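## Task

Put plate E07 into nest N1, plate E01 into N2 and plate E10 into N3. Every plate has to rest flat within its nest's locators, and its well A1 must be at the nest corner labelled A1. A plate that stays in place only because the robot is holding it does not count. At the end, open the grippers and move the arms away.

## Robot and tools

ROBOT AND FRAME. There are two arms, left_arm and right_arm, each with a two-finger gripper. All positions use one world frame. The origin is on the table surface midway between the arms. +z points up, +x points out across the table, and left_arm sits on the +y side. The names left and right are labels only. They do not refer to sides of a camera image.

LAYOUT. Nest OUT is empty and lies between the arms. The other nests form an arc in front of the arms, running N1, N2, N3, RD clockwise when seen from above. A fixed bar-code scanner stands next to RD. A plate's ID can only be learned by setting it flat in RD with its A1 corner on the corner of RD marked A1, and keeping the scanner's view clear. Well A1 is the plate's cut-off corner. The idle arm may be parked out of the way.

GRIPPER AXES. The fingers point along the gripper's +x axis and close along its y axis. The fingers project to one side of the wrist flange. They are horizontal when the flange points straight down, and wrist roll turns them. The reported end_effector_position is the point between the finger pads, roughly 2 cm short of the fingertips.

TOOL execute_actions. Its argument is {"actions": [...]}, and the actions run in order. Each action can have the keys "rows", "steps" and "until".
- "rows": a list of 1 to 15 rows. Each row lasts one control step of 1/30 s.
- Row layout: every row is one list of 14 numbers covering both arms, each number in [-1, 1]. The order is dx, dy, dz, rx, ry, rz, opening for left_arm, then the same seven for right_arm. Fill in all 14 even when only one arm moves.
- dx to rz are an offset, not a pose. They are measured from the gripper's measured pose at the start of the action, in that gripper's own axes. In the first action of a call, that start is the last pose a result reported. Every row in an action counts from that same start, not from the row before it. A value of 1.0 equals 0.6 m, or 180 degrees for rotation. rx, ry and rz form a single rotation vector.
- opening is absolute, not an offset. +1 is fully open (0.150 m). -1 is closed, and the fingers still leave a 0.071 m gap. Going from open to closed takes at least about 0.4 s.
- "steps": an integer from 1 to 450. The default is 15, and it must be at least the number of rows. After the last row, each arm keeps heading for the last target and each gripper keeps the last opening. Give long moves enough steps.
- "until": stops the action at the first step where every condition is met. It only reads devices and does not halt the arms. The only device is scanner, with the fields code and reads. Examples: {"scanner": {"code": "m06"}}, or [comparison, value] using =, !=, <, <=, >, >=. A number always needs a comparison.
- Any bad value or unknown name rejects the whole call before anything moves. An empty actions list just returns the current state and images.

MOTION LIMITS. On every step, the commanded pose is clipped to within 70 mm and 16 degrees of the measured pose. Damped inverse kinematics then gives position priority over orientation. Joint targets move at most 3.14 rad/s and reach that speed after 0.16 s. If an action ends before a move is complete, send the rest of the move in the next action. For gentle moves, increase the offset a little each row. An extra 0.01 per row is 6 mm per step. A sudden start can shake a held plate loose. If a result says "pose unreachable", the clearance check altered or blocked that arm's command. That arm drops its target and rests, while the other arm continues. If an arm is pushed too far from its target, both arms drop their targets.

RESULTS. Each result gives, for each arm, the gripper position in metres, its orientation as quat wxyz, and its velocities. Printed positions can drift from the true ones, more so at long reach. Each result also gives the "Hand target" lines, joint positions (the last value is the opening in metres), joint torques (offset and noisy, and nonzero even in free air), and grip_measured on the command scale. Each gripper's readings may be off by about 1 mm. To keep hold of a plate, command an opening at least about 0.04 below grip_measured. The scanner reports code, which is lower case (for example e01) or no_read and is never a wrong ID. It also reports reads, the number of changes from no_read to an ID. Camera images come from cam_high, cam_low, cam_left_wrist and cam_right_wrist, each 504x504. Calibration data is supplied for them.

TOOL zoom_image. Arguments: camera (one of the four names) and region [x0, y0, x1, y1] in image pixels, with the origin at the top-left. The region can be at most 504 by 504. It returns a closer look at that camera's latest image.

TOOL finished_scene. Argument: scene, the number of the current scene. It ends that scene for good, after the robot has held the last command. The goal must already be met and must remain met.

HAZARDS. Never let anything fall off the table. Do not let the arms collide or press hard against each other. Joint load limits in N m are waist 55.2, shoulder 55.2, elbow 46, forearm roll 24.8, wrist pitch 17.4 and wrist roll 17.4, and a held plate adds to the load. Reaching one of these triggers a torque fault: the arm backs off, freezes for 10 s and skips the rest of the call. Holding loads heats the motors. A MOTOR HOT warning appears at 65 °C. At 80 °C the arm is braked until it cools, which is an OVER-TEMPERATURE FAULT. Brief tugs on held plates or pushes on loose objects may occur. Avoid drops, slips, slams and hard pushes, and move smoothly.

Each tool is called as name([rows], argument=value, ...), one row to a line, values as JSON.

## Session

execute_actions(actions=[])

zoom_image(camera="cam_high", region=[150,170,410,320])

zoom_image(camera="cam_low", region=[0,190,310,290])

Scene clock: 0.00 s.
left_arm: end_effector_position=(+0.4217, +0.5531, +0.3110) grip_measured=+0.99 end_effector_quat_wxyz=(+0.955, -0.046, +0.267, -0.124) end_effector_velocity=(+0.000, +0.000, +0.000) end_effector_angular_velocity=(+0.001, -0.001, +0.001) | right_arm: end_effector_position=(+0.0939, -0.6572, +0.2641) grip_measured=+0.99 end_effector_quat_wxyz=(+0.748, +0.007, +0.014, +0.664) end_effector_velocity=(+0.000, +0.000, +0.000) end_effector_angular_velocity=(+0.002, +0.000, -0.001)
Joint positions: left_arm=[ 0.236  0.071 -0.577  0.187 -1.177  0.515  0.149] | right_arm=[-1.464 -0.167 -0.536 -0.086 -0.365 -2.828  0.149]
Joint velocities: left_arm=[-0.     0.001 -0.    -0.     0.    -0.001  0.   ] | right_arm=[ 0.    -0.     0.     0.    -0.002  0.001  0.   ]
Joint torques (N m, as the arm reports them, + toward a larger angle): no reading
Hand target (left_arm): +0.422, +0.553, +0.311; +0.955, -0.046, +0.267, -0.124
Hand target (right_arm): +0.094, -0.657, +0.264; +0.748, +0.007, +0.014, +0.664
scanner: code=no_read reads=0
camera_calibration (this result's frames):
cam_left_wrist: T_world_to_cam=[[-0.0567106, -0.92683, 0.371175, 0.431773], [-0.993643, 0.0161821, -0.111409, 0.426131], [0.0972503, -0.375133, -0.921855, 0.548945], [0, 0, 0, 1]] pos_world=[0.394523, 0.599212, 0.39326]
cam_right_wrist: T_world_to_cam=[[0.990885, -0.123654, 0.0534414, -0.18628], [-0.0531606, -0.72347, -0.688306, -0.287748], [0.123775, 0.679191, -0.72345, 0.742794], [0, 0, 0, 1]] pos_world=[0.0773463, -0.735711, 0.34927]

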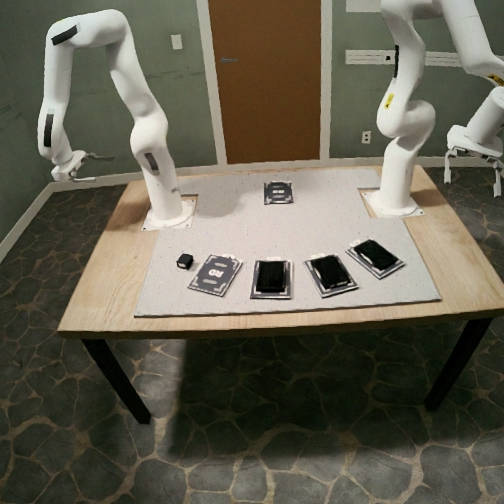

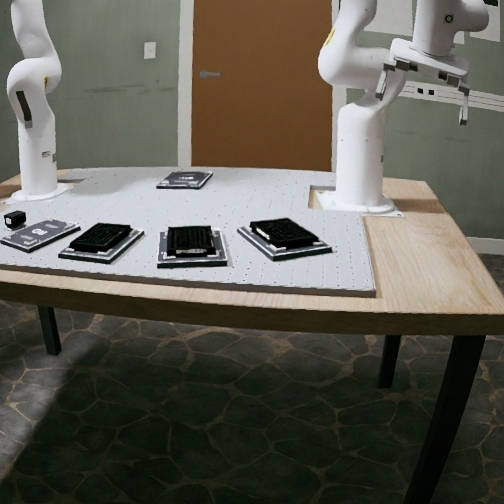

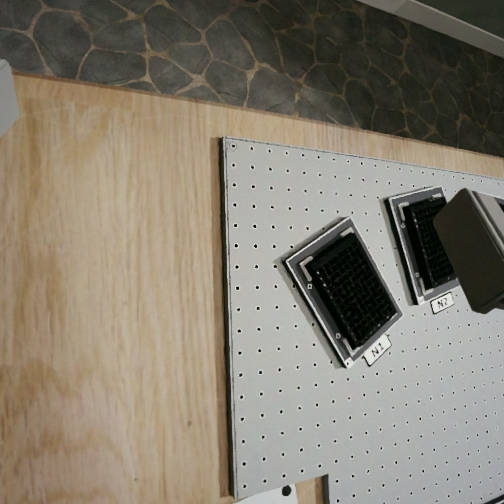

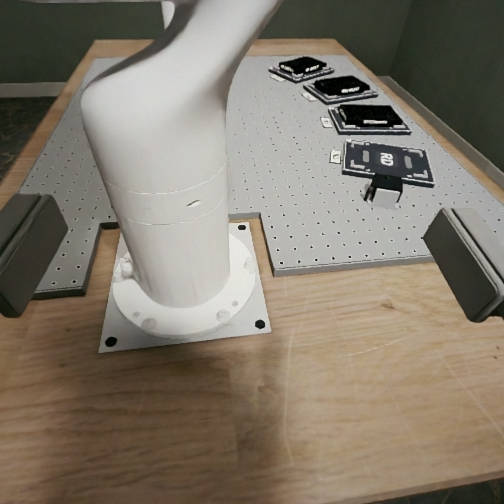

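Region (150, 170, 410, 320) of cam_high's 504x504 image, scaled by 1.938, with more detail than that image has; it fills the top 291 rows of this view, and the rest is white.

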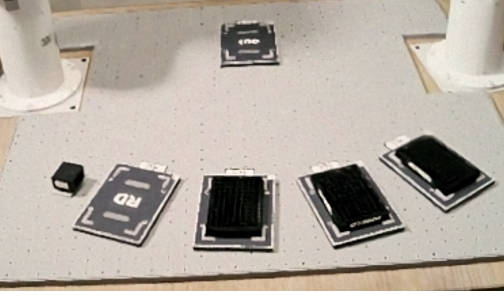

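Region (0, 190, 310, 290) of cam_low's 504x504 image, scaled by 1.626, with more detail than that image has; it fills the top 163 rows of this view, and the rest is white.

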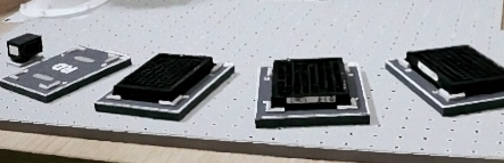

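zoom_image(camera="cam_right_wrist", region=[260,50,420,140])

zoom_image(camera="cam_low", region=[150,215,340,275])

zoom_image(camera="cam_left_wrist", region=[270,170,470,380])

Region (260, 50, 420, 140) of cam_right_wrist's 504x504 image, scaled by 3.150, with more detail than that image has; it fills the top 284 rows of this view, and the rest is white.

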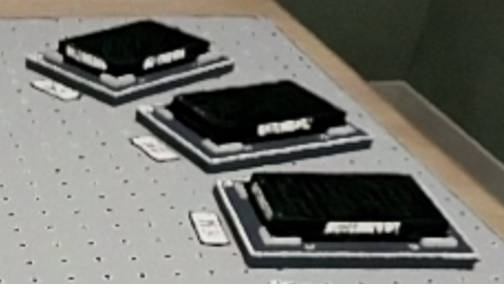

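Region (150, 215, 340, 275) of cam_low's 504x504 image, scaled by 2.653, with more detail than that image has; it fills the top 159 rows of this view, and the rest is white.

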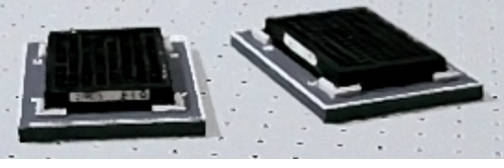

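Region (270, 170, 470, 380) of cam_left_wrist's 504x504 image, scaled by 2.400, with more detail than that image has; it fills the left 480 columns of this view, and the rest is white.

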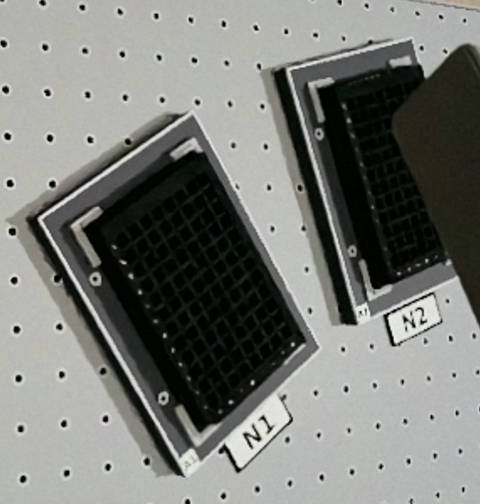

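execute_actions([
  {"rows":[[0.089,-0.625,-0.334,-0.0085,-0.178,0.215,0.6,0,0,0,0,0,0,1]],"steps":50},
])

zoom_image(camera="cam_left_wrist", region=[50,150,300,400])

Scene clock: 6.10 s.
left_arm: end_effector_position=(+0.2829, +0.1717, +0.1715) grip_measured=+0.60 end_effector_quat_wxyz=(+0.977, -0.031, +0.021, +0.210) end_effector_velocity=(+0.001, -0.001, -0.000) end_effector_angular_velocity=(+0.104, +0.029, +0.014) | right_arm: end_effector_position=(+0.0939, -0.6572, +0.2641) grip_measured=+0.99 end_effector_quat_wxyz=(+0.748, +0.007, +0.014, +0.664) end_effector_velocity=(-0.000, -0.000, -0.000) end_effector_angular_velocity=(+0.000, -0.000, +0.001)
Joint positions: left_arm=[-1.417 -0.413 -0.545 -0.56  -0.087 -1.143  0.134] | right_arm=[-1.464 -0.167 -0.536 -0.086 -0.365 -2.828  0.149]
Joint velocities: left_arm=[ 0.    -0.033 -0.051  0.79  -0.104 -0.806 -0.   ] | right_arm=[-0.    -0.    -0.     0.     0.    -0.001  0.   ]
Joint torques (N m, as the arm reports them, + toward a larger angle): left_arm=[ -8.61  22.11 -13.71   1.3   -0.48  -0.45] | right_arm=[ -2.78  17.92 -13.69   0.     0.36   0.06]
Hand target (left_arm): +0.283, +0.172, +0.172; +0.977, -0.026, +0.020, +0.211
Hand target (right_arm): +0.094, -0.657, +0.264; +0.748, +0.007, +0.014, +0.664
Off the commanded pose (left_arm): 0.002 m, 4 deg.
Off the commanded pose (right_arm): 0.000 m, 0 deg.
scanner: code=no_read reads=0
camera_calibration (this result's frames):
cam_left_wrist: T_world_to_cam=[[0.412275, -0.854541, 0.315895, -0.0134645], [-0.645898, -0.518687, -0.56016, 0.349236], [0.64253, 0.0269033, -0.765788, 0.0407522], [0, 0, 0, 1]] pos_world=[0.204938, 0.168542, 0.231089]
cam_right_wrist: T_world_to_cam=[[0.990885, -0.123654, 0.0534414, -0.186281], [-0.0531608, -0.72347, -0.688306, -0.287748], [0.123775, 0.679191, -0.72345, 0.742794], [0, 0, 0, 1]] pos_world=[0.0773463, -0.735711, 0.34927]

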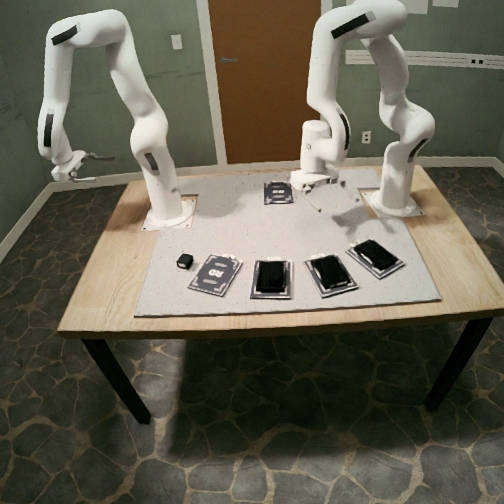

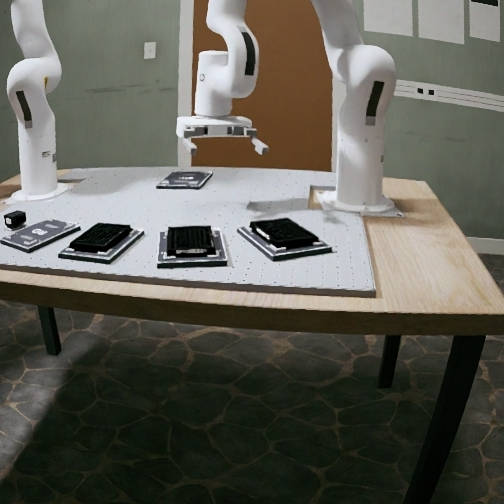

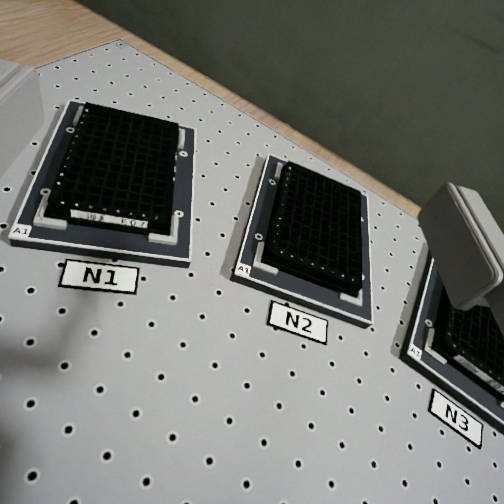

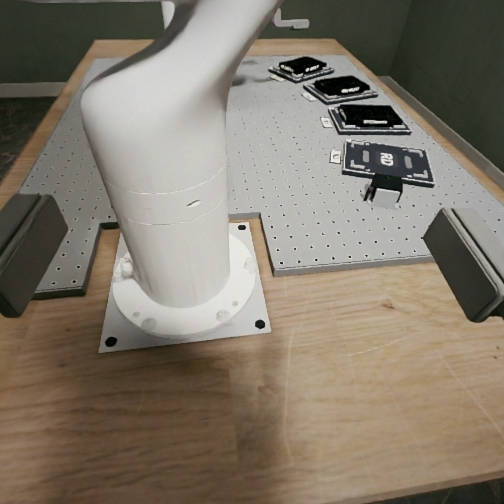

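Region (50, 150, 300, 400) of cam_left_wrist's 504x504 image, scaled by 2.016, with more detail than that image has.

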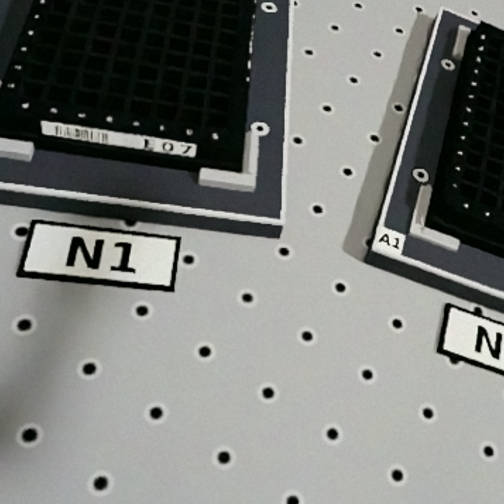

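execute_actions([
  {"rows":[[0.252,-0.17,-0.149,0.018,-0.016,-0.057,0,0,0,0,0,0,0,1]],"steps":40},
])

Scene clock: 11.90 s.
left_arm: end_effector_position=(+0.4605, +0.1349, +0.0797) grip_measured=+0.00 end_effector_quat_wxyz=(+0.993, +0.000, -0.001, +0.122) end_effector_velocity=(+0.000, -0.001, +0.000) end_effector_angular_velocity=(+0.002, -0.005, -0.002) | right_arm: end_effector_position=(+0.0939, -0.6572, +0.2641) grip_measured=+0.99 end_effector_quat_wxyz=(+0.748, +0.007, +0.014, +0.664) end_effector_velocity=(+0.000, +0.001, -0.000) end_effector_angular_velocity=(+0.002, +0.000, -0.003)
Joint positions: left_arm=[-1.078 -0.802 -0.862  0.023 -0.06  -1.205  0.111] | right_arm=[-1.464 -0.167 -0.536 -0.086 -0.365 -2.828  0.149]
Joint velocities: left_arm=[-0.002 -0.001 -0.001  0.086  0.001 -0.085  0.   ] | right_arm=[ 0.     0.     0.002  0.001 -0.001  0.003  0.   ]
Joint torques (N m, as the arm reports them, + toward a larger angle): left_arm=[ -9.47  29.63 -13.18  -0.48  -0.34  -0.34] | right_arm=[ -2.89  18.64 -13.58   0.21   0.34   0.05]
Hand target (left_arm): +0.460, +0.135, +0.080; +0.993, +0.000, -0.001, +0.122
Hand target (right_arm): +0.094, -0.657, +0.264; +0.748, +0.007, +0.014, +0.664
Off the commanded pose (left_arm): 0.001 m, 0 deg.
Off the commanded pose (right_arm): 0.000 m, 0 deg.
scanner: code=no_read reads=0
camera_calibration (this result's frames):
cam_left_wrist: T_world_to_cam=[[0.241667, -0.932833, 0.267244, 0.00398877], [-0.704306, -0.358072, -0.612975, 0.402846], [0.667496, -0.0400859, -0.743534, -0.146873], [0, 0, 0, 1]] pos_world=[0.3808, 0.142081, 0.136664]
cam_right_wrist: T_world_to_cam=[[0.990885, -0.123654, 0.0534414, -0.186281], [-0.0531609, -0.72347, -0.688306, -0.287748], [0.123775, 0.679191, -0.72345, 0.742794], [0, 0, 0, 1]] pos_world=[0.0773463, -0.735711, 0.34927]

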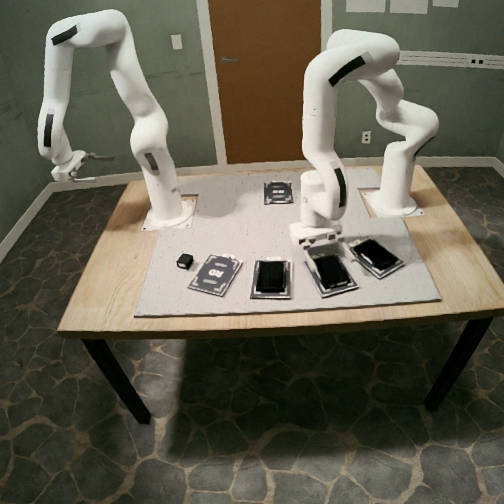

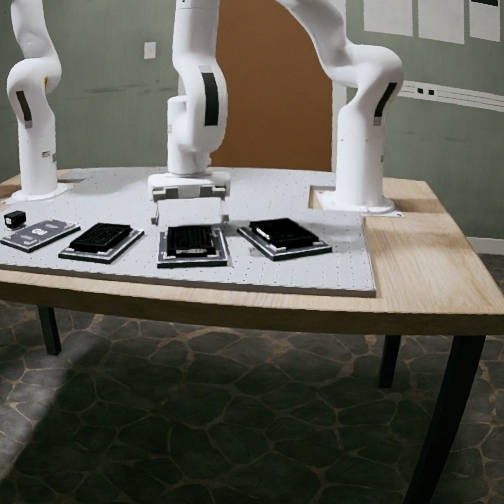

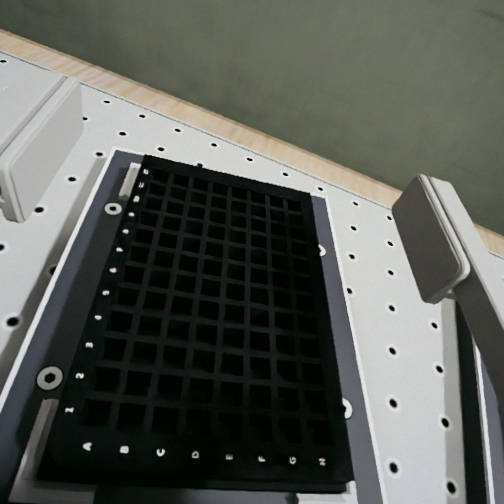

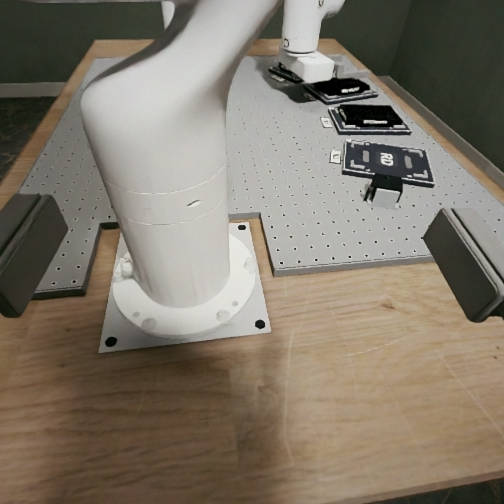

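execute_actions([
  {"rows":[[-0.004,0,-0.015,0,0,0,0,0,0,0,0,0,0,1],[-0.004,0,-0.03,0,0,0,0,0,0,0,0,0,0,1],[-0.004,0,-0.045,0,0,0,0,0,0,0,0,0,0,1],[-0.004,0,-0.058,0,0,0,0,0,0,0,0,0,0,1],[-0.004,0,-0.069,0,0,0,0,0,0,0,0,0,0,1]],"steps":18},
  {"rows":[[0,0,0,0,0,0,-0.35,0,0,0,0,0,0,1]],"steps":10},
])

zoom_image(camera="cam_low", region=[135,190,245,275])

Scene clock: 16.97 s.
left_arm: end_effector_position=(+0.4583, +0.1343, +0.0385) grip_measured=-0.35 end_effector_quat_wxyz=(+0.993, -0.000, -0.000, +0.122) end_effector_velocity=(-0.000, +0.000, -0.000) end_effector_angular_velocity=(+0.001, +0.000, +0.000) | right_arm: end_effector_position=(+0.0939, -0.6572, +0.2641) grip_measured=+0.99 end_effector_quat_wxyz=(+0.748, +0.007, +0.014, +0.664) end_effector_velocity=(-0.000, -0.000, -0.000) end_effector_angular_velocity=(-0.001, -0.000, -0.000)
Joint positions: left_arm=[-1.083 -0.906 -0.901  0.025  0.006 -1.211  0.097] | right_arm=[-1.464 -0.167 -0.536 -0.086 -0.365 -2.828  0.149]
Joint velocities: left_arm=[ 0.    -0.     0.    -0.001 -0.     0.    -0.   ] | right_arm=[-0.     0.    -0.    -0.     0.001 -0.    -0.   ]
Joint torques (N m, as the arm reports them, + toward a larger angle): left_arm=[ -9.66  28.97 -11.35  -0.2   -0.4   -0.45] | right_arm=[ -2.58  18.07 -13.38   0.14   0.4    0.03]
Hand target (left_arm): +0.458, +0.134, +0.038; +0.993, -0.000, -0.000, +0.122
Hand target (right_arm): +0.094, -0.657, +0.264; +0.748, +0.007, +0.014, +0.664
Off the commanded pose (left_arm): 0.000 m, 0 deg.
Off the commanded pose (right_arm): 0.000 m, 0 deg.
scanner: code=no_read reads=0
camera_calibration (this result's frames):
cam_left_wrist: T_world_to_cam=[[0.241956, -0.932506, 0.268123, 0.0146786], [-0.704919, -0.358823, -0.611829, 0.376132], [0.666743, -0.0409697, -0.744161, -0.175561], [0, 0, 0, 1]] pos_world=[0.378645, 0.14146, 0.095547]
cam_right_wrist: T_world_to_cam=[[0.990885, -0.123654, 0.0534413, -0.18628], [-0.0531608, -0.72347, -0.688306, -0.287748], [0.123775, 0.679191, -0.72345, 0.742794], [0, 0, 0, 1]] pos_world=[0.0773463, -0.735711, 0.34927]

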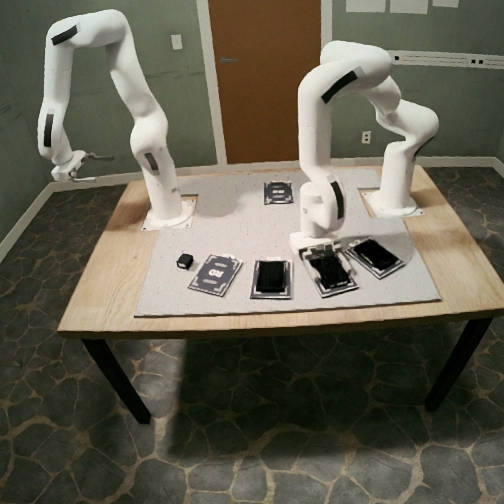

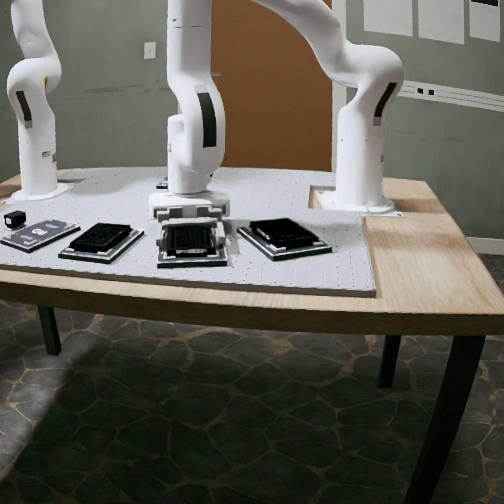

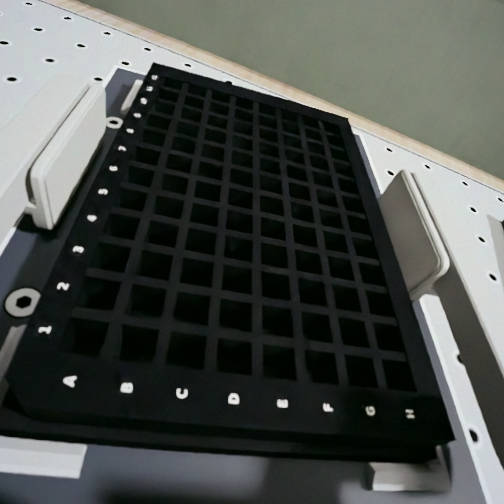

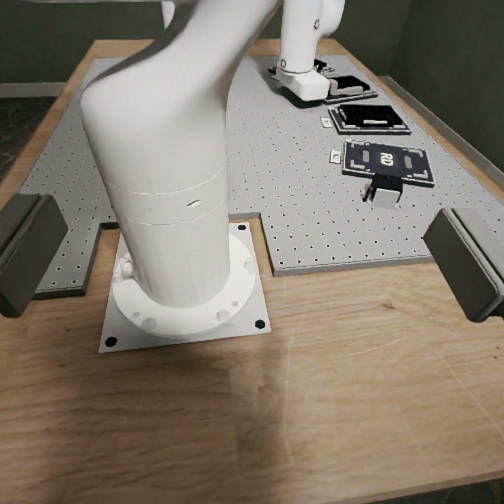

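Region (135, 190, 245, 275) of cam_low's 504x504 image, scaled by 4.582, with more detail than that image has; it fills the top 389 rows of this view, and the rest is white.

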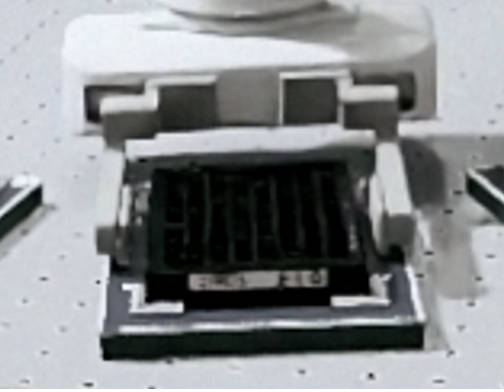

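execute_actions([
  {"rows":[[0,0,-0.0015,0,0,0,-0.45,0,0,0,0,0,0,1],[0,0,-0.0015,0,0,0,-0.5,0,0,0,0,0,0,1],[0,0,-0.0015,0,0,0,-0.55,0,0,0,0,0,0,1],[0,0,-0.0015,0,0,0,-0.6,0,0,0,0,0,0,1],[0,0,-0.0015,0,0,0,-0.65,0,0,0,0,0,0,1],[0,0,-0.0015,0,0,0,-0.7,0,0,0,0,0,0,1],[0,0,-0.0015,0,0,0,-0.76,0,0,0,0,0,0,1]],"steps":16},
])

Scene clock: 19.87 s.
left_arm: end_effector_position=(+0.4582, +0.1344, +0.0376) grip_measured=-0.65 end_effector_quat_wxyz=(+0.993, -0.000, -0.000, +0.122) end_effector_velocity=(+0.000, -0.000, +0.000) end_effector_angular_velocity=(-0.000, -0.000, -0.002) | right_arm: end_effector_position=(+0.0939, -0.6572, +0.2641) grip_measured=+0.99 end_effector_quat_wxyz=(+0.748, +0.007, +0.014, +0.664) end_effector_velocity=(+0.000, -0.000, +0.000) end_effector_angular_velocity=(+0.000, -0.000, -0.003)
Joint positions: left_arm=[-1.083 -0.908 -0.901  0.025  0.007 -1.211  0.085] | right_arm=[-1.464 -0.167 -0.536 -0.086 -0.365 -2.828  0.149]
Joint velocities: left_arm=[-0.     0.    -0.     0.001 -0.     0.001 -0.   ] | right_arm=[-0.    -0.    -0.     0.001 -0.001  0.002 -0.   ]
Joint torques (N m, as the arm reports them, + toward a larger angle): left_arm=[-11.94  27.93 -13.53  -0.02  -0.19   0.07] | right_arm=[ -2.84  18.33 -13.6    0.17   0.35   0.06]
Hand target (left_arm): +0.458, +0.134, +0.038; +0.993, -0.000, -0.000, +0.122
Hand target (right_arm): +0.094, -0.657, +0.264; +0.748, +0.007, +0.014, +0.664
Off the commanded pose (left_arm): 0.000 m, 0 deg.
Off the commanded pose (right_arm): 0.000 m, 0 deg.
scanner: code=no_read reads=0
camera_calibration (this result's frames):
cam_left_wrist: T_world_to_cam=[[0.242419, -0.932446, 0.267915, 0.0148612], [-0.704861, -0.359029, -0.611775, 0.375587], [0.666637, -0.0405369, -0.74428, -0.176222], [0, 0, 0, 1]] pos_world=[0.37861, 0.141561, 0.0946349]
cam_right_wrist: T_world_to_cam=[[0.990885, -0.123654, 0.0534412, -0.186281], [-0.0531609, -0.72347, -0.688306, -0.287749], [0.123775, 0.679191, -0.72345, 0.742794], [0, 0, 0, 1]] pos_world=[0.0773463, -0.735711, 0.34927]

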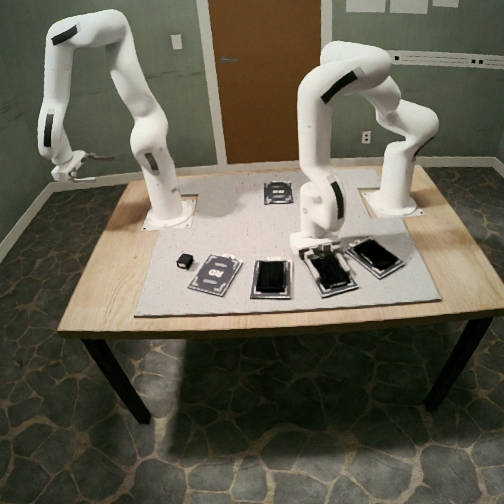

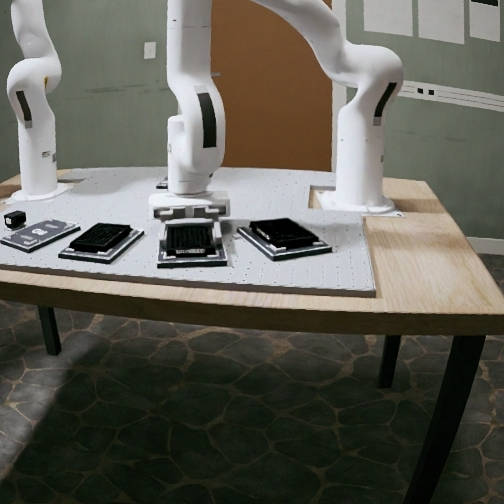

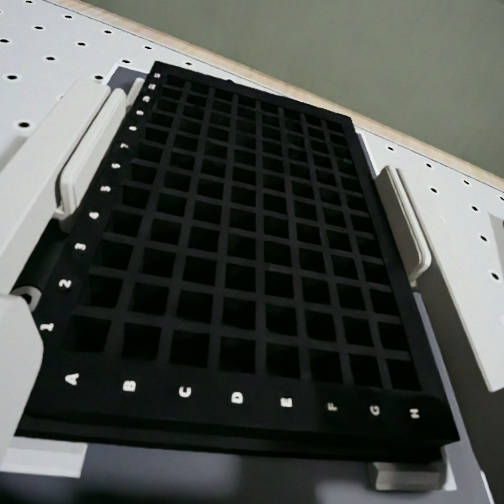

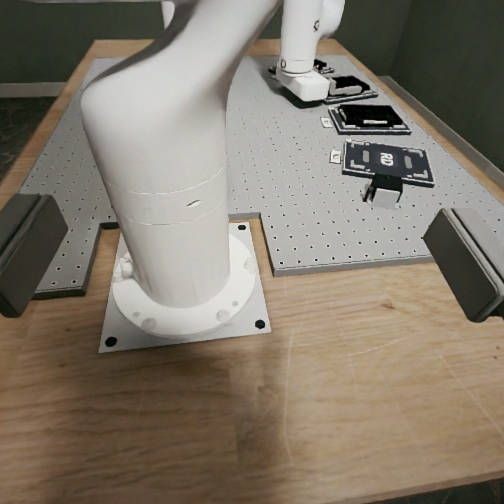

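execute_actions([
  {"rows":[[0,0,0.005,0,0,0,-0.76,0,0,0,0,0,0,1],[0,0,0.012,0,0,0,-0.76,0,0,0,0,0,0,1],[0,0,0.022,0,0,0,-0.76,0,0,0,0,0,0,1],[0,0,0.036,0,0,0,-0.76,0,0,0,0,0,0,1],[0,0,0.055,0,0,0,-0.76,0,0,0,0,0,0,1]],"steps":14},
  {"rows":[[-0.027,-0.009,0,0,0,-0.007,-0.76,0,0,0,0,0,0,1],[-0.065,-0.022,0,0,0,-0.018,-0.76,0,0,0,0,0,0,1],[-0.11,-0.037,0,0,0,-0.03,-0.76,0,0,0,0,0,0,1],[-0.16,-0.055,0,0,0,-0.044,-0.76,0,0,0,0,0,0,1],[-0.22,-0.074,0,0,0,-0.059,-0.76,0,0,0,0,0,0,1],[-0.27,-0.092,0,0,0,-0.073,-0.76,0,0,0,0,0,0,1],[-0.325,-0.11,0,0,0,-0.088,-0.76,0,0,0,0,0,0,1],[-0.38,-0.13,0,0,0,-0.103,-0.76,0,0,0,0,0,0,1],[-0.43,-0.148,0,0,0,-0.118,-0.76,0,0,0,0,0,0,1],[-0.49,-0.167,0,0,0,-0.132,-0.76,0,0,0,0,0,0,1],[-0.541,-0.185,0,0,0,-0.147,-0.76,0,0,0,0,0,0,1]],"steps":36},
  {"rows":[[0,0,-0.012,0,0,0,-0.76,0,0,0,0,0,0,1],[0,0,-0.024,0,0,0,-0.76,0,0,0,0,0,0,1],[0,0,-0.036,0,0,0,-0.76,0,0,0,0,0,0,1],[0,0,-0.048,0,0,0,-0.76,0,0,0,0,0,0,1],[0,0,-0.058,0,0,0,-0.76,0,0,0,0,0,0,1],[0,0,-0.065,0,0,0,-0.76,0,0,0,0,0,0,1],[0,0,-0.07,0,0,0,-0.76,0,0,0,0,0,0,1]],"steps":18},
])

Scene clock: 27.07 s.
left_arm: end_effector_position=(+0.1699, -0.0524, +0.0284) grip_measured=-0.65 end_effector_quat_wxyz=(+0.994, -0.000, +0.000, -0.108) end_effector_velocity=(+0.000, +0.001, -0.001) end_effector_angular_velocity=(+0.002, +0.001, -0.001) | right_arm: end_effector_position=(+0.0939, -0.6572, +0.2641) grip_measured=+0.99 end_effector_quat_wxyz=(+0.748, +0.007, +0.014, +0.664) end_effector_velocity=(-0.000, +0.000, +0.000) end_effector_angular_velocity=(+0.001, -0.000, +0.001)
Joint positions: left_arm=[-1.756 -0.961 -1.002 -0.025 -0.041 -1.373  0.085] | right_arm=[-1.464 -0.167 -0.536 -0.086 -0.365 -2.828  0.149]
Joint velocities: left_arm=[ 0.    -0.002  0.001 -0.02   0.     0.022  0.   ] | right_arm=[ 0.     0.001  0.001  0.    -0.    -0.001  0.   ]
Joint torques (N m, as the arm reports them, + toward a larger angle): left_arm=[-11.15  33.05 -12.38   0.25  -0.26  -0.26] | right_arm=[ -2.84  17.95 -13.74   0.12   0.39   0.05]
Hand target (left_arm): +0.170, -0.052, +0.028; +0.994, -0.000, +0.001, -0.109
Hand target (right_arm): +0.094, -0.657, +0.264; +0.748, +0.007, +0.014, +0.664
Off the commanded pose (left_arm): 0.000 m, 0 deg.
Off the commanded pose (right_arm): 0.000 m, 0 deg.
scanner: code=no_read reads=0
camera_calibration (this result's frames):
cam_left_wrist: T_world_to_cam=[[-0.198221, -0.942785, 0.268077, -0.0126437], [-0.791559, -0.00732362, -0.611048, 0.132763], [0.57805, -0.333322, -0.744818, 0.00130048], [0, 0, 0, 1]] pos_world=[0.101832, -0.0105145, 0.085483]
cam_right_wrist: T_world_to_cam=[[0.990885, -0.123654, 0.0534412, -0.186281], [-0.053161, -0.72347, -0.688306, -0.287748], [0.123775, 0.679191, -0.723449, 0.742794], [0, 0, 0, 1]] pos_world=[0.0773462, -0.735711, 0.34927]

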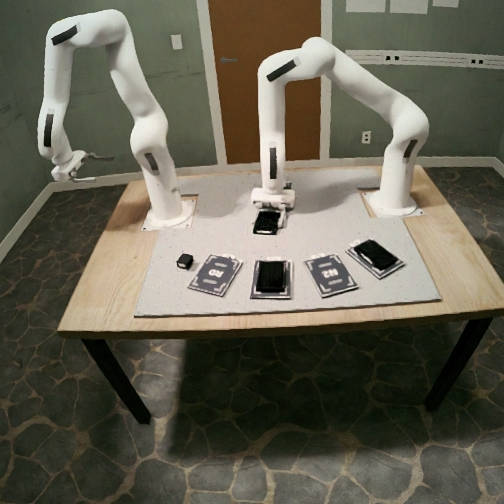

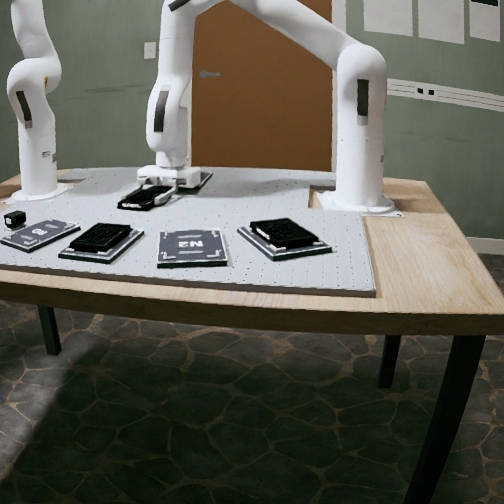

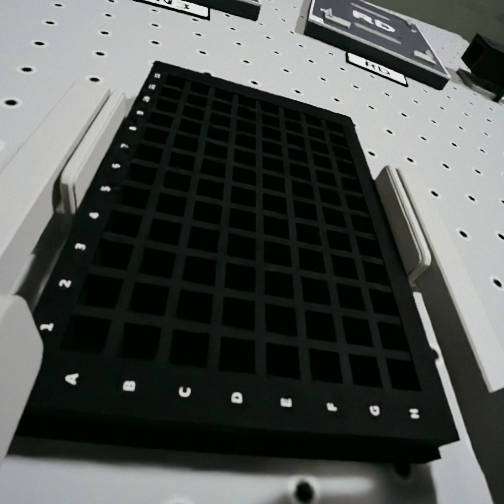

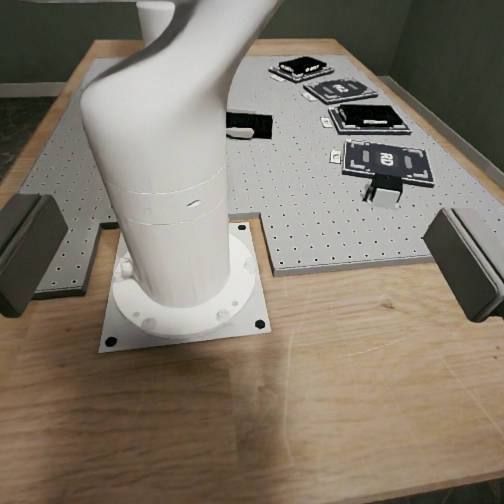

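execute_actions([
  {"rows":[[0,0,-0.0025,0,0,0,-0.76,0,0,0,0,0,0,1]],"steps":8},
  {"rows":[[0,0,0,0,0,0,-0.62,0,0,0,0,0,0,1],[0,0,0,0,0,0,0.1,0,0,0,0,0,0,1]],"steps":10},
  {"rows":[[0,0,0.03,0,0,0,0.1,0,0,0,0,0,0,1],[0,0,0.075,0,0,0,0.1,0,0,0,0,0,0,1]],"steps":12},
  {"rows":[[0.477,0.118,0,0,0,0.0445,0.1,0,0,0,0,0,0,1]],"steps":35},
  {"rows":[[0,0,-0.012,0,0,0,0.1,0,0,0,0,0,0,1],[0,0,-0.024,0,0,0,0.1,0,0,0,0,0,0,1],[0,0,-0.036,0,0,0,0.1,0,0,0,0,0,0,1],[0,0,-0.047,0,0,0,0.1,0,0,0,0,0,0,1],[0,0,-0.055,0,0,0,0.1,0,0,0,0,0,0,1]],"steps":16},
])

Scene clock: 32.33 s.
left_arm: end_effector_position=(+0.4650, -0.0443, +0.0395) grip_measured=+0.10 end_effector_quat_wxyz=(+0.999, +0.001, -0.000, -0.039) end_effector_velocity=(-0.001, +0.001, -0.002) end_effector_angular_velocity=(+0.004, +0.002, +0.001) | right_arm: end_effector_position=(+0.0939, -0.6572, +0.2641) grip_measured=+0.99 end_effector_quat_wxyz=(+0.748, +0.007, +0.014, +0.664) end_effector_velocity=(-0.000, +0.001, -0.000) end_effector_angular_velocity=(+0.002, +0.000, +0.001)
Joint positions: left_arm=[-1.215 -1.028 -1.233  0.004 -0.206 -1.     0.114] | right_arm=[-1.464 -0.167 -0.536 -0.086 -0.365 -2.828  0.149]
Joint velocities: left_arm=[ 0.    -0.003  0.001 -0.001 -0.     0.     0.   ] | right_arm=[ 0.     0.     0.001 -0.    -0.001 -0.001  0.   ]
Joint torques (N m, as the arm reports them, + toward a larger angle): left_arm=[-10.77  36.31 -15.31  -0.1   -0.1   -0.43] | right_arm=[ -2.67  18.5  -13.58   0.08   0.37   0.05]
Hand target (left_arm): +0.465, -0.044, +0.039; +0.999, +0.001, +0.000, -0.039
Hand target (right_arm): +0.094, -0.657, +0.264; +0.748, +0.007, +0.014, +0.664
Off the commanded pose (left_arm): 0.000 m, 0 deg.
Off the commanded pose (right_arm): 0.000 m, 0 deg.
scanner: code=no_read reads=0
camera_calibration (this result's frames):
cam_left_wrist: T_world_to_cam=[[-0.0657059, -0.961592, 0.266504, -0.0119305], [-0.782088, -0.116239, -0.612231, 0.36412], [0.619695, -0.248657, -0.744411, -0.173962], [0, 0, 0, 1]] pos_world=[0.391793, -0.0124043, 0.0966053]
cam_right_wrist: T_world_to_cam=[[0.990885, -0.123654, 0.0534411, -0.18628], [-0.0531608, -0.72347, -0.688306, -0.287748], [0.123775, 0.679191, -0.723449, 0.742794], [0, 0, 0, 1]] pos_world=[0.0773462, -0.735711, 0.34927]

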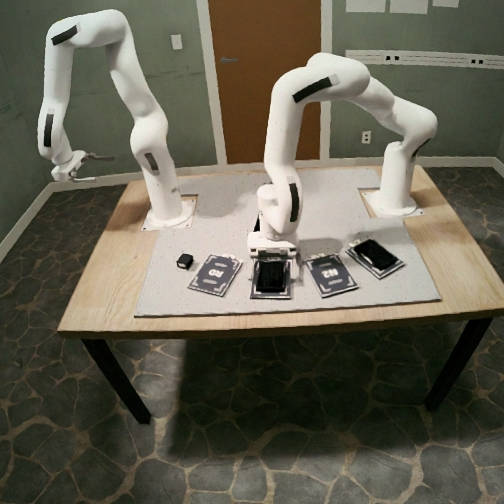

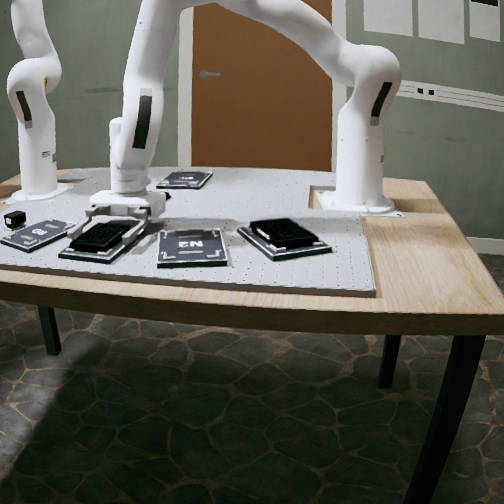

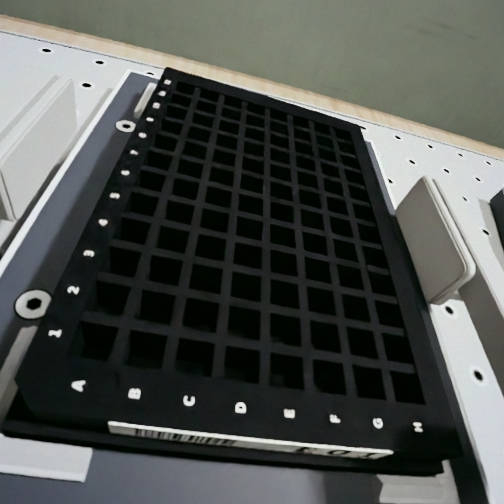

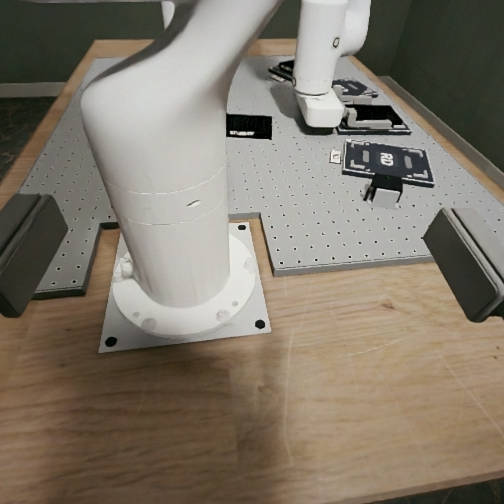

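execute_actions([
  {"rows":[[-0.003,-0.004,-0.0015,0,0,-0.008,-0.3,0,0,0,0,0,0,1]],"steps":14},
])

Scene clock: 34.53 s.
left_arm: end_effector_position=(+0.4631, -0.0466, +0.0386) grip_measured=-0.30 end_effector_quat_wxyz=(+0.999, +0.001, -0.000, -0.052) end_effector_velocity=(-0.000, +0.000, -0.000) end_effector_angular_velocity=(+0.000, +0.000, +0.001) | right_arm: end_effector_position=(+0.0939, -0.6572, +0.2641) grip_measured=+0.99 end_effector_quat_wxyz=(+0.748, +0.007, +0.014, +0.664) end_effector_velocity=(+0.000, +0.000, -0.000) end_effector_angular_velocity=(+0.000, -0.000, -0.002)
Joint positions: left_arm=[-1.216 -1.027 -1.227  0.004 -0.201 -0.977  0.099] | right_arm=[-1.464 -0.167 -0.536 -0.086 -0.365 -2.828  0.149]
Joint velocities: left_arm=[-0.    -0.001  0.    -0.001  0.001  0.    -0.   ] | right_arm=[ 0.    -0.     0.     0.     0.     0.001 -0.   ]
Joint torques (N m, as the arm reports them, + toward a larger angle): left_arm=[-11.09  33.45 -15.61  -0.24  -0.18  -0.51] | right_arm=[ -2.71  18.2  -13.83   0.09   0.38   0.04]
Hand target (left_arm): +0.463, -0.047, +0.039; +0.999, +0.001, -0.000, -0.052
Hand target (right_arm): +0.094, -0.657, +0.264; +0.748, +0.007, +0.014, +0.664
Off the commanded pose (left_arm): 0.000 m, 0 deg.
Off the commanded pose (right_arm): 0.000 m, 0 deg.
scanner: code=no_read reads=0
camera_calibration (this result's frames):
cam_left_wrist: T_world_to_cam=[[-0.0897982, -0.959638, 0.266517, -0.00274429], [-0.78477, -0.0965931, -0.612213, 0.363919], [0.613247, -0.26413, -0.744422, -0.171702], [0, 0, 0, 1]] pos_world=[0.390643, -0.0128333, 0.0957087]
cam_right_wrist: T_world_to_cam=[[0.990885, -0.123654, 0.053441, -0.18628], [-0.0531608, -0.72347, -0.688306, -0.287748], [0.123775, 0.679191, -0.72345, 0.742794], [0, 0, 0, 1]] pos_world=[0.0773462, -0.735711, 0.34927]

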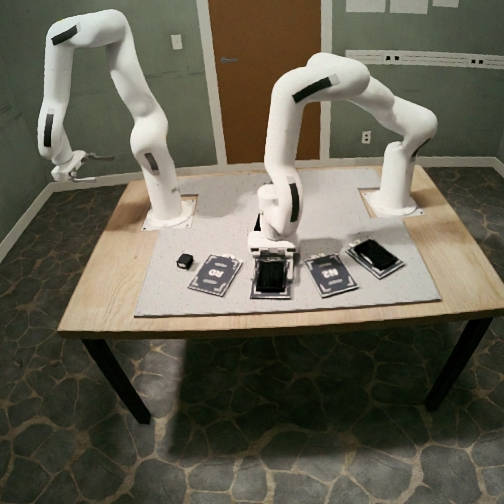

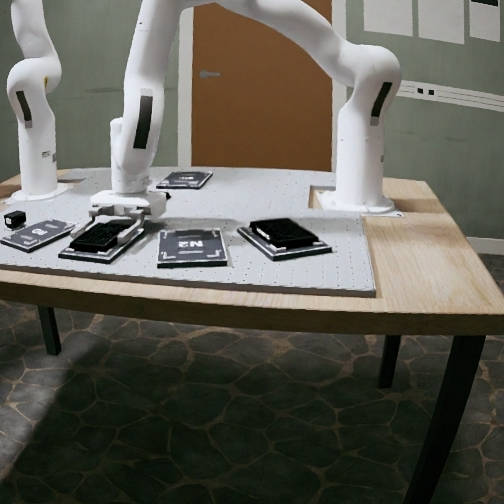

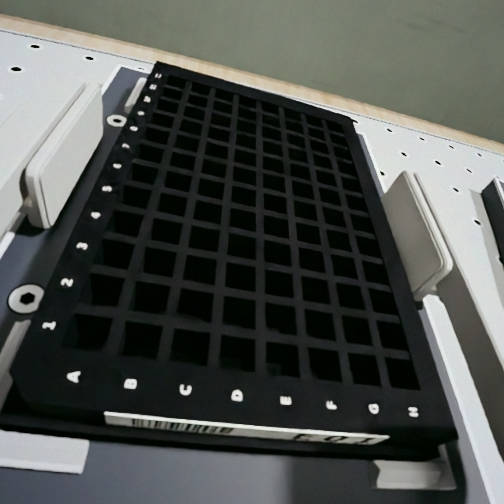

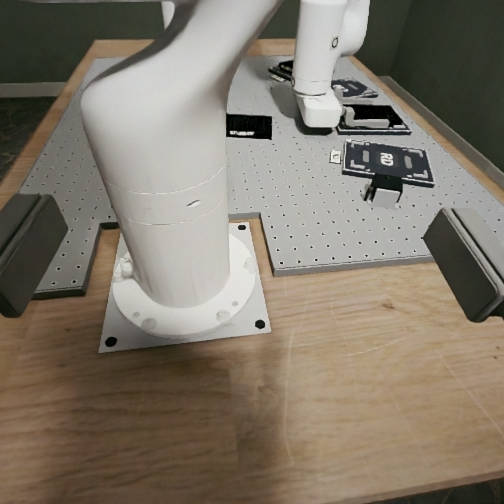

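execute_actions([
  {"rows":[[0.0005,0,-0.0007,0,0,0,-0.4,0,0,0,0,0,0,1],[0.0005,0,-0.0007,0,0,0,-0.48,0,0,0,0,0,0,1],[0.0005,0,-0.0007,0,0,0,-0.55,0,0,0,0,0,0,1],[0.0005,0,-0.0007,0,0,0,-0.6,0,0,0,0,0,0,1],[0.0005,0,-0.0007,0,0,0,-0.65,0,0,0,0,0,0,1],[0.0005,0,-0.0007,0,0,0,-0.7,0,0,0,0,0,0,1],[0.0005,0,-0.0007,0,0,0,-0.76,0,0,0,0,0,0,1]],"steps":16},
  {"rows":[[0,0,0.005,0,0,0,-0.76,0,0,0,0,0,0,1],[0,0,0.012,0,0,0,-0.76,0,0,0,0,0,0,1],[0,0,0.022,0,0,0,-0.76,0,0,0,0,0,0,1],[0,0,0.035,0,0,0,-0.76,0,0,0,0,0,0,1]],"steps":12},
  {"rows":[[-0.003,0.02,0,0,0,0.008,-0.76,0,0,0,0,0,0,1],[-0.007,0.05,0,0,0,0.02,-0.76,0,0,0,0,0,0,1],[-0.012,0.09,0,0,0,0.033,-0.76,0,0,0,0,0,0,1],[-0.018,0.135,0,0,0,0.05,-0.76,0,0,0,0,0,0,1],[-0.024,0.18,0,0,0,0.067,-0.76,0,0,0,0,0,0,1],[-0.03,0.225,0,0,0,0.083,-0.76,0,0,0,0,0,0,1],[-0.036,0.27,0,0,0,0.1,-0.76,0,0,0,0,0,0,1],[-0.04,0.2997,-0.01,0,0,0.111,-0.76,0,0,0,0,0,0,1]],"steps":30},
])

Scene clock: 41.70 s.
left_arm: end_effector_position=(+0.4578, +0.1348, +0.0531) grip_measured=-0.66 end_effector_quat_wxyz=(+0.992, +0.000, +0.001, +0.122) end_effector_velocity=(+0.000, +0.001, -0.000) end_effector_angular_velocity=(+0.001, +0.000, -0.001) | right_arm: end_effector_position=(+0.0939, -0.6572, +0.2641) grip_measured=+0.99 end_effector_quat_wxyz=(+0.748, +0.007, +0.014, +0.664) end_effector_velocity=(+0.000, -0.000, -0.000) end_effector_angular_velocity=(-0.000, -0.000, -0.000)
Joint positions: left_arm=[-1.083 -0.867 -0.884 -0.036 -0.017 -1.152  0.085] | right_arm=[-1.464 -0.167 -0.536 -0.086 -0.365 -2.828  0.149]
Joint velocities: left_arm=[ 0.001  0.     0.001  0.038 -0.    -0.036  0.   ] | right_arm=[-0. -0. -0.  0.  0.  0.  0.]
Joint torques (N m, as the arm reports them, + toward a larger angle): left_arm=[-11.78  29.29 -12.35  -1.01  -0.23  -0.29] | right_arm=[ -3.28  17.82 -13.61   0.26   0.33   0.02]
Hand target (left_arm): +0.458, +0.135, +0.053; +0.992, +0.000, +0.001, +0.122
Hand target (right_arm): +0.094, -0.657, +0.264; +0.748, +0.007, +0.014, +0.664
Off the commanded pose (left_arm): 0.000 m, 0 deg.
Off the commanded pose (right_arm): 0.000 m, 0 deg.
scanner: code=no_read reads=0
camera_calibration (this result's frames):
cam_left_wrist: T_world_to_cam=[[0.243665, -0.932424, 0.266857, 0.0106331], [-0.705208, -0.359228, -0.611259, 0.385054], [0.665815, -0.0392471, -0.745084, -0.164092], [0, 0, 0, 1]] pos_world=[0.378207, 0.141796, 0.110268]
cam_right_wrist: T_world_to_cam=[[0.990885, -0.123654, 0.053441, -0.18628], [-0.053161, -0.72347, -0.688306, -0.287748], [0.123775, 0.679191, -0.723449, 0.742794], [0, 0, 0, 1]] pos_world=[0.0773462, -0.735711, 0.34927]

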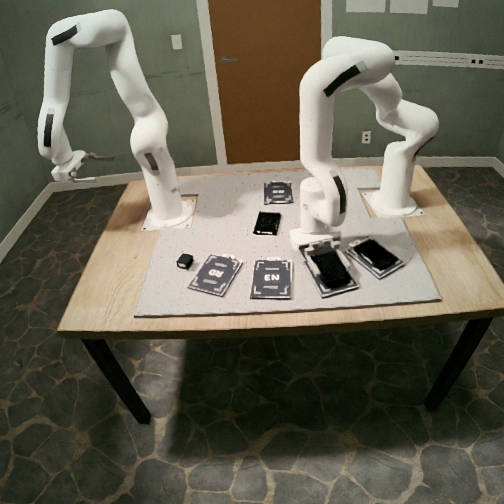

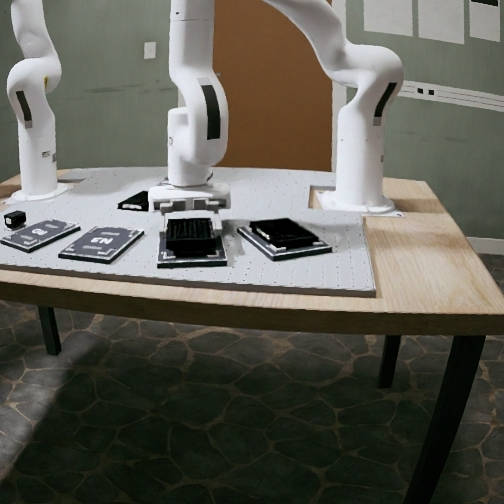

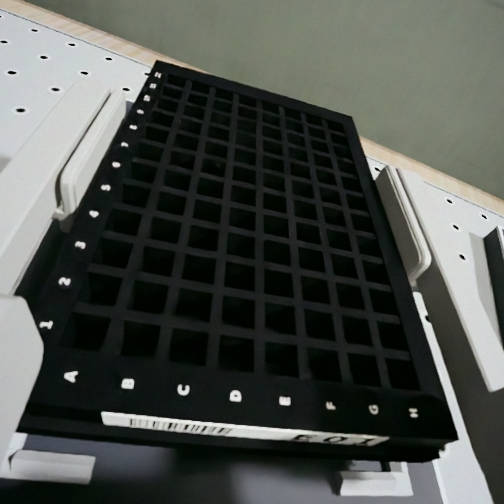

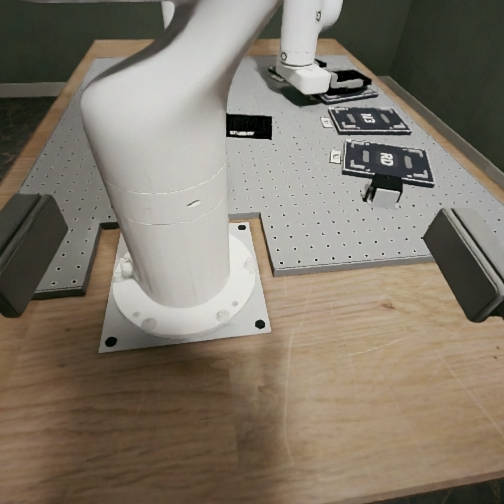

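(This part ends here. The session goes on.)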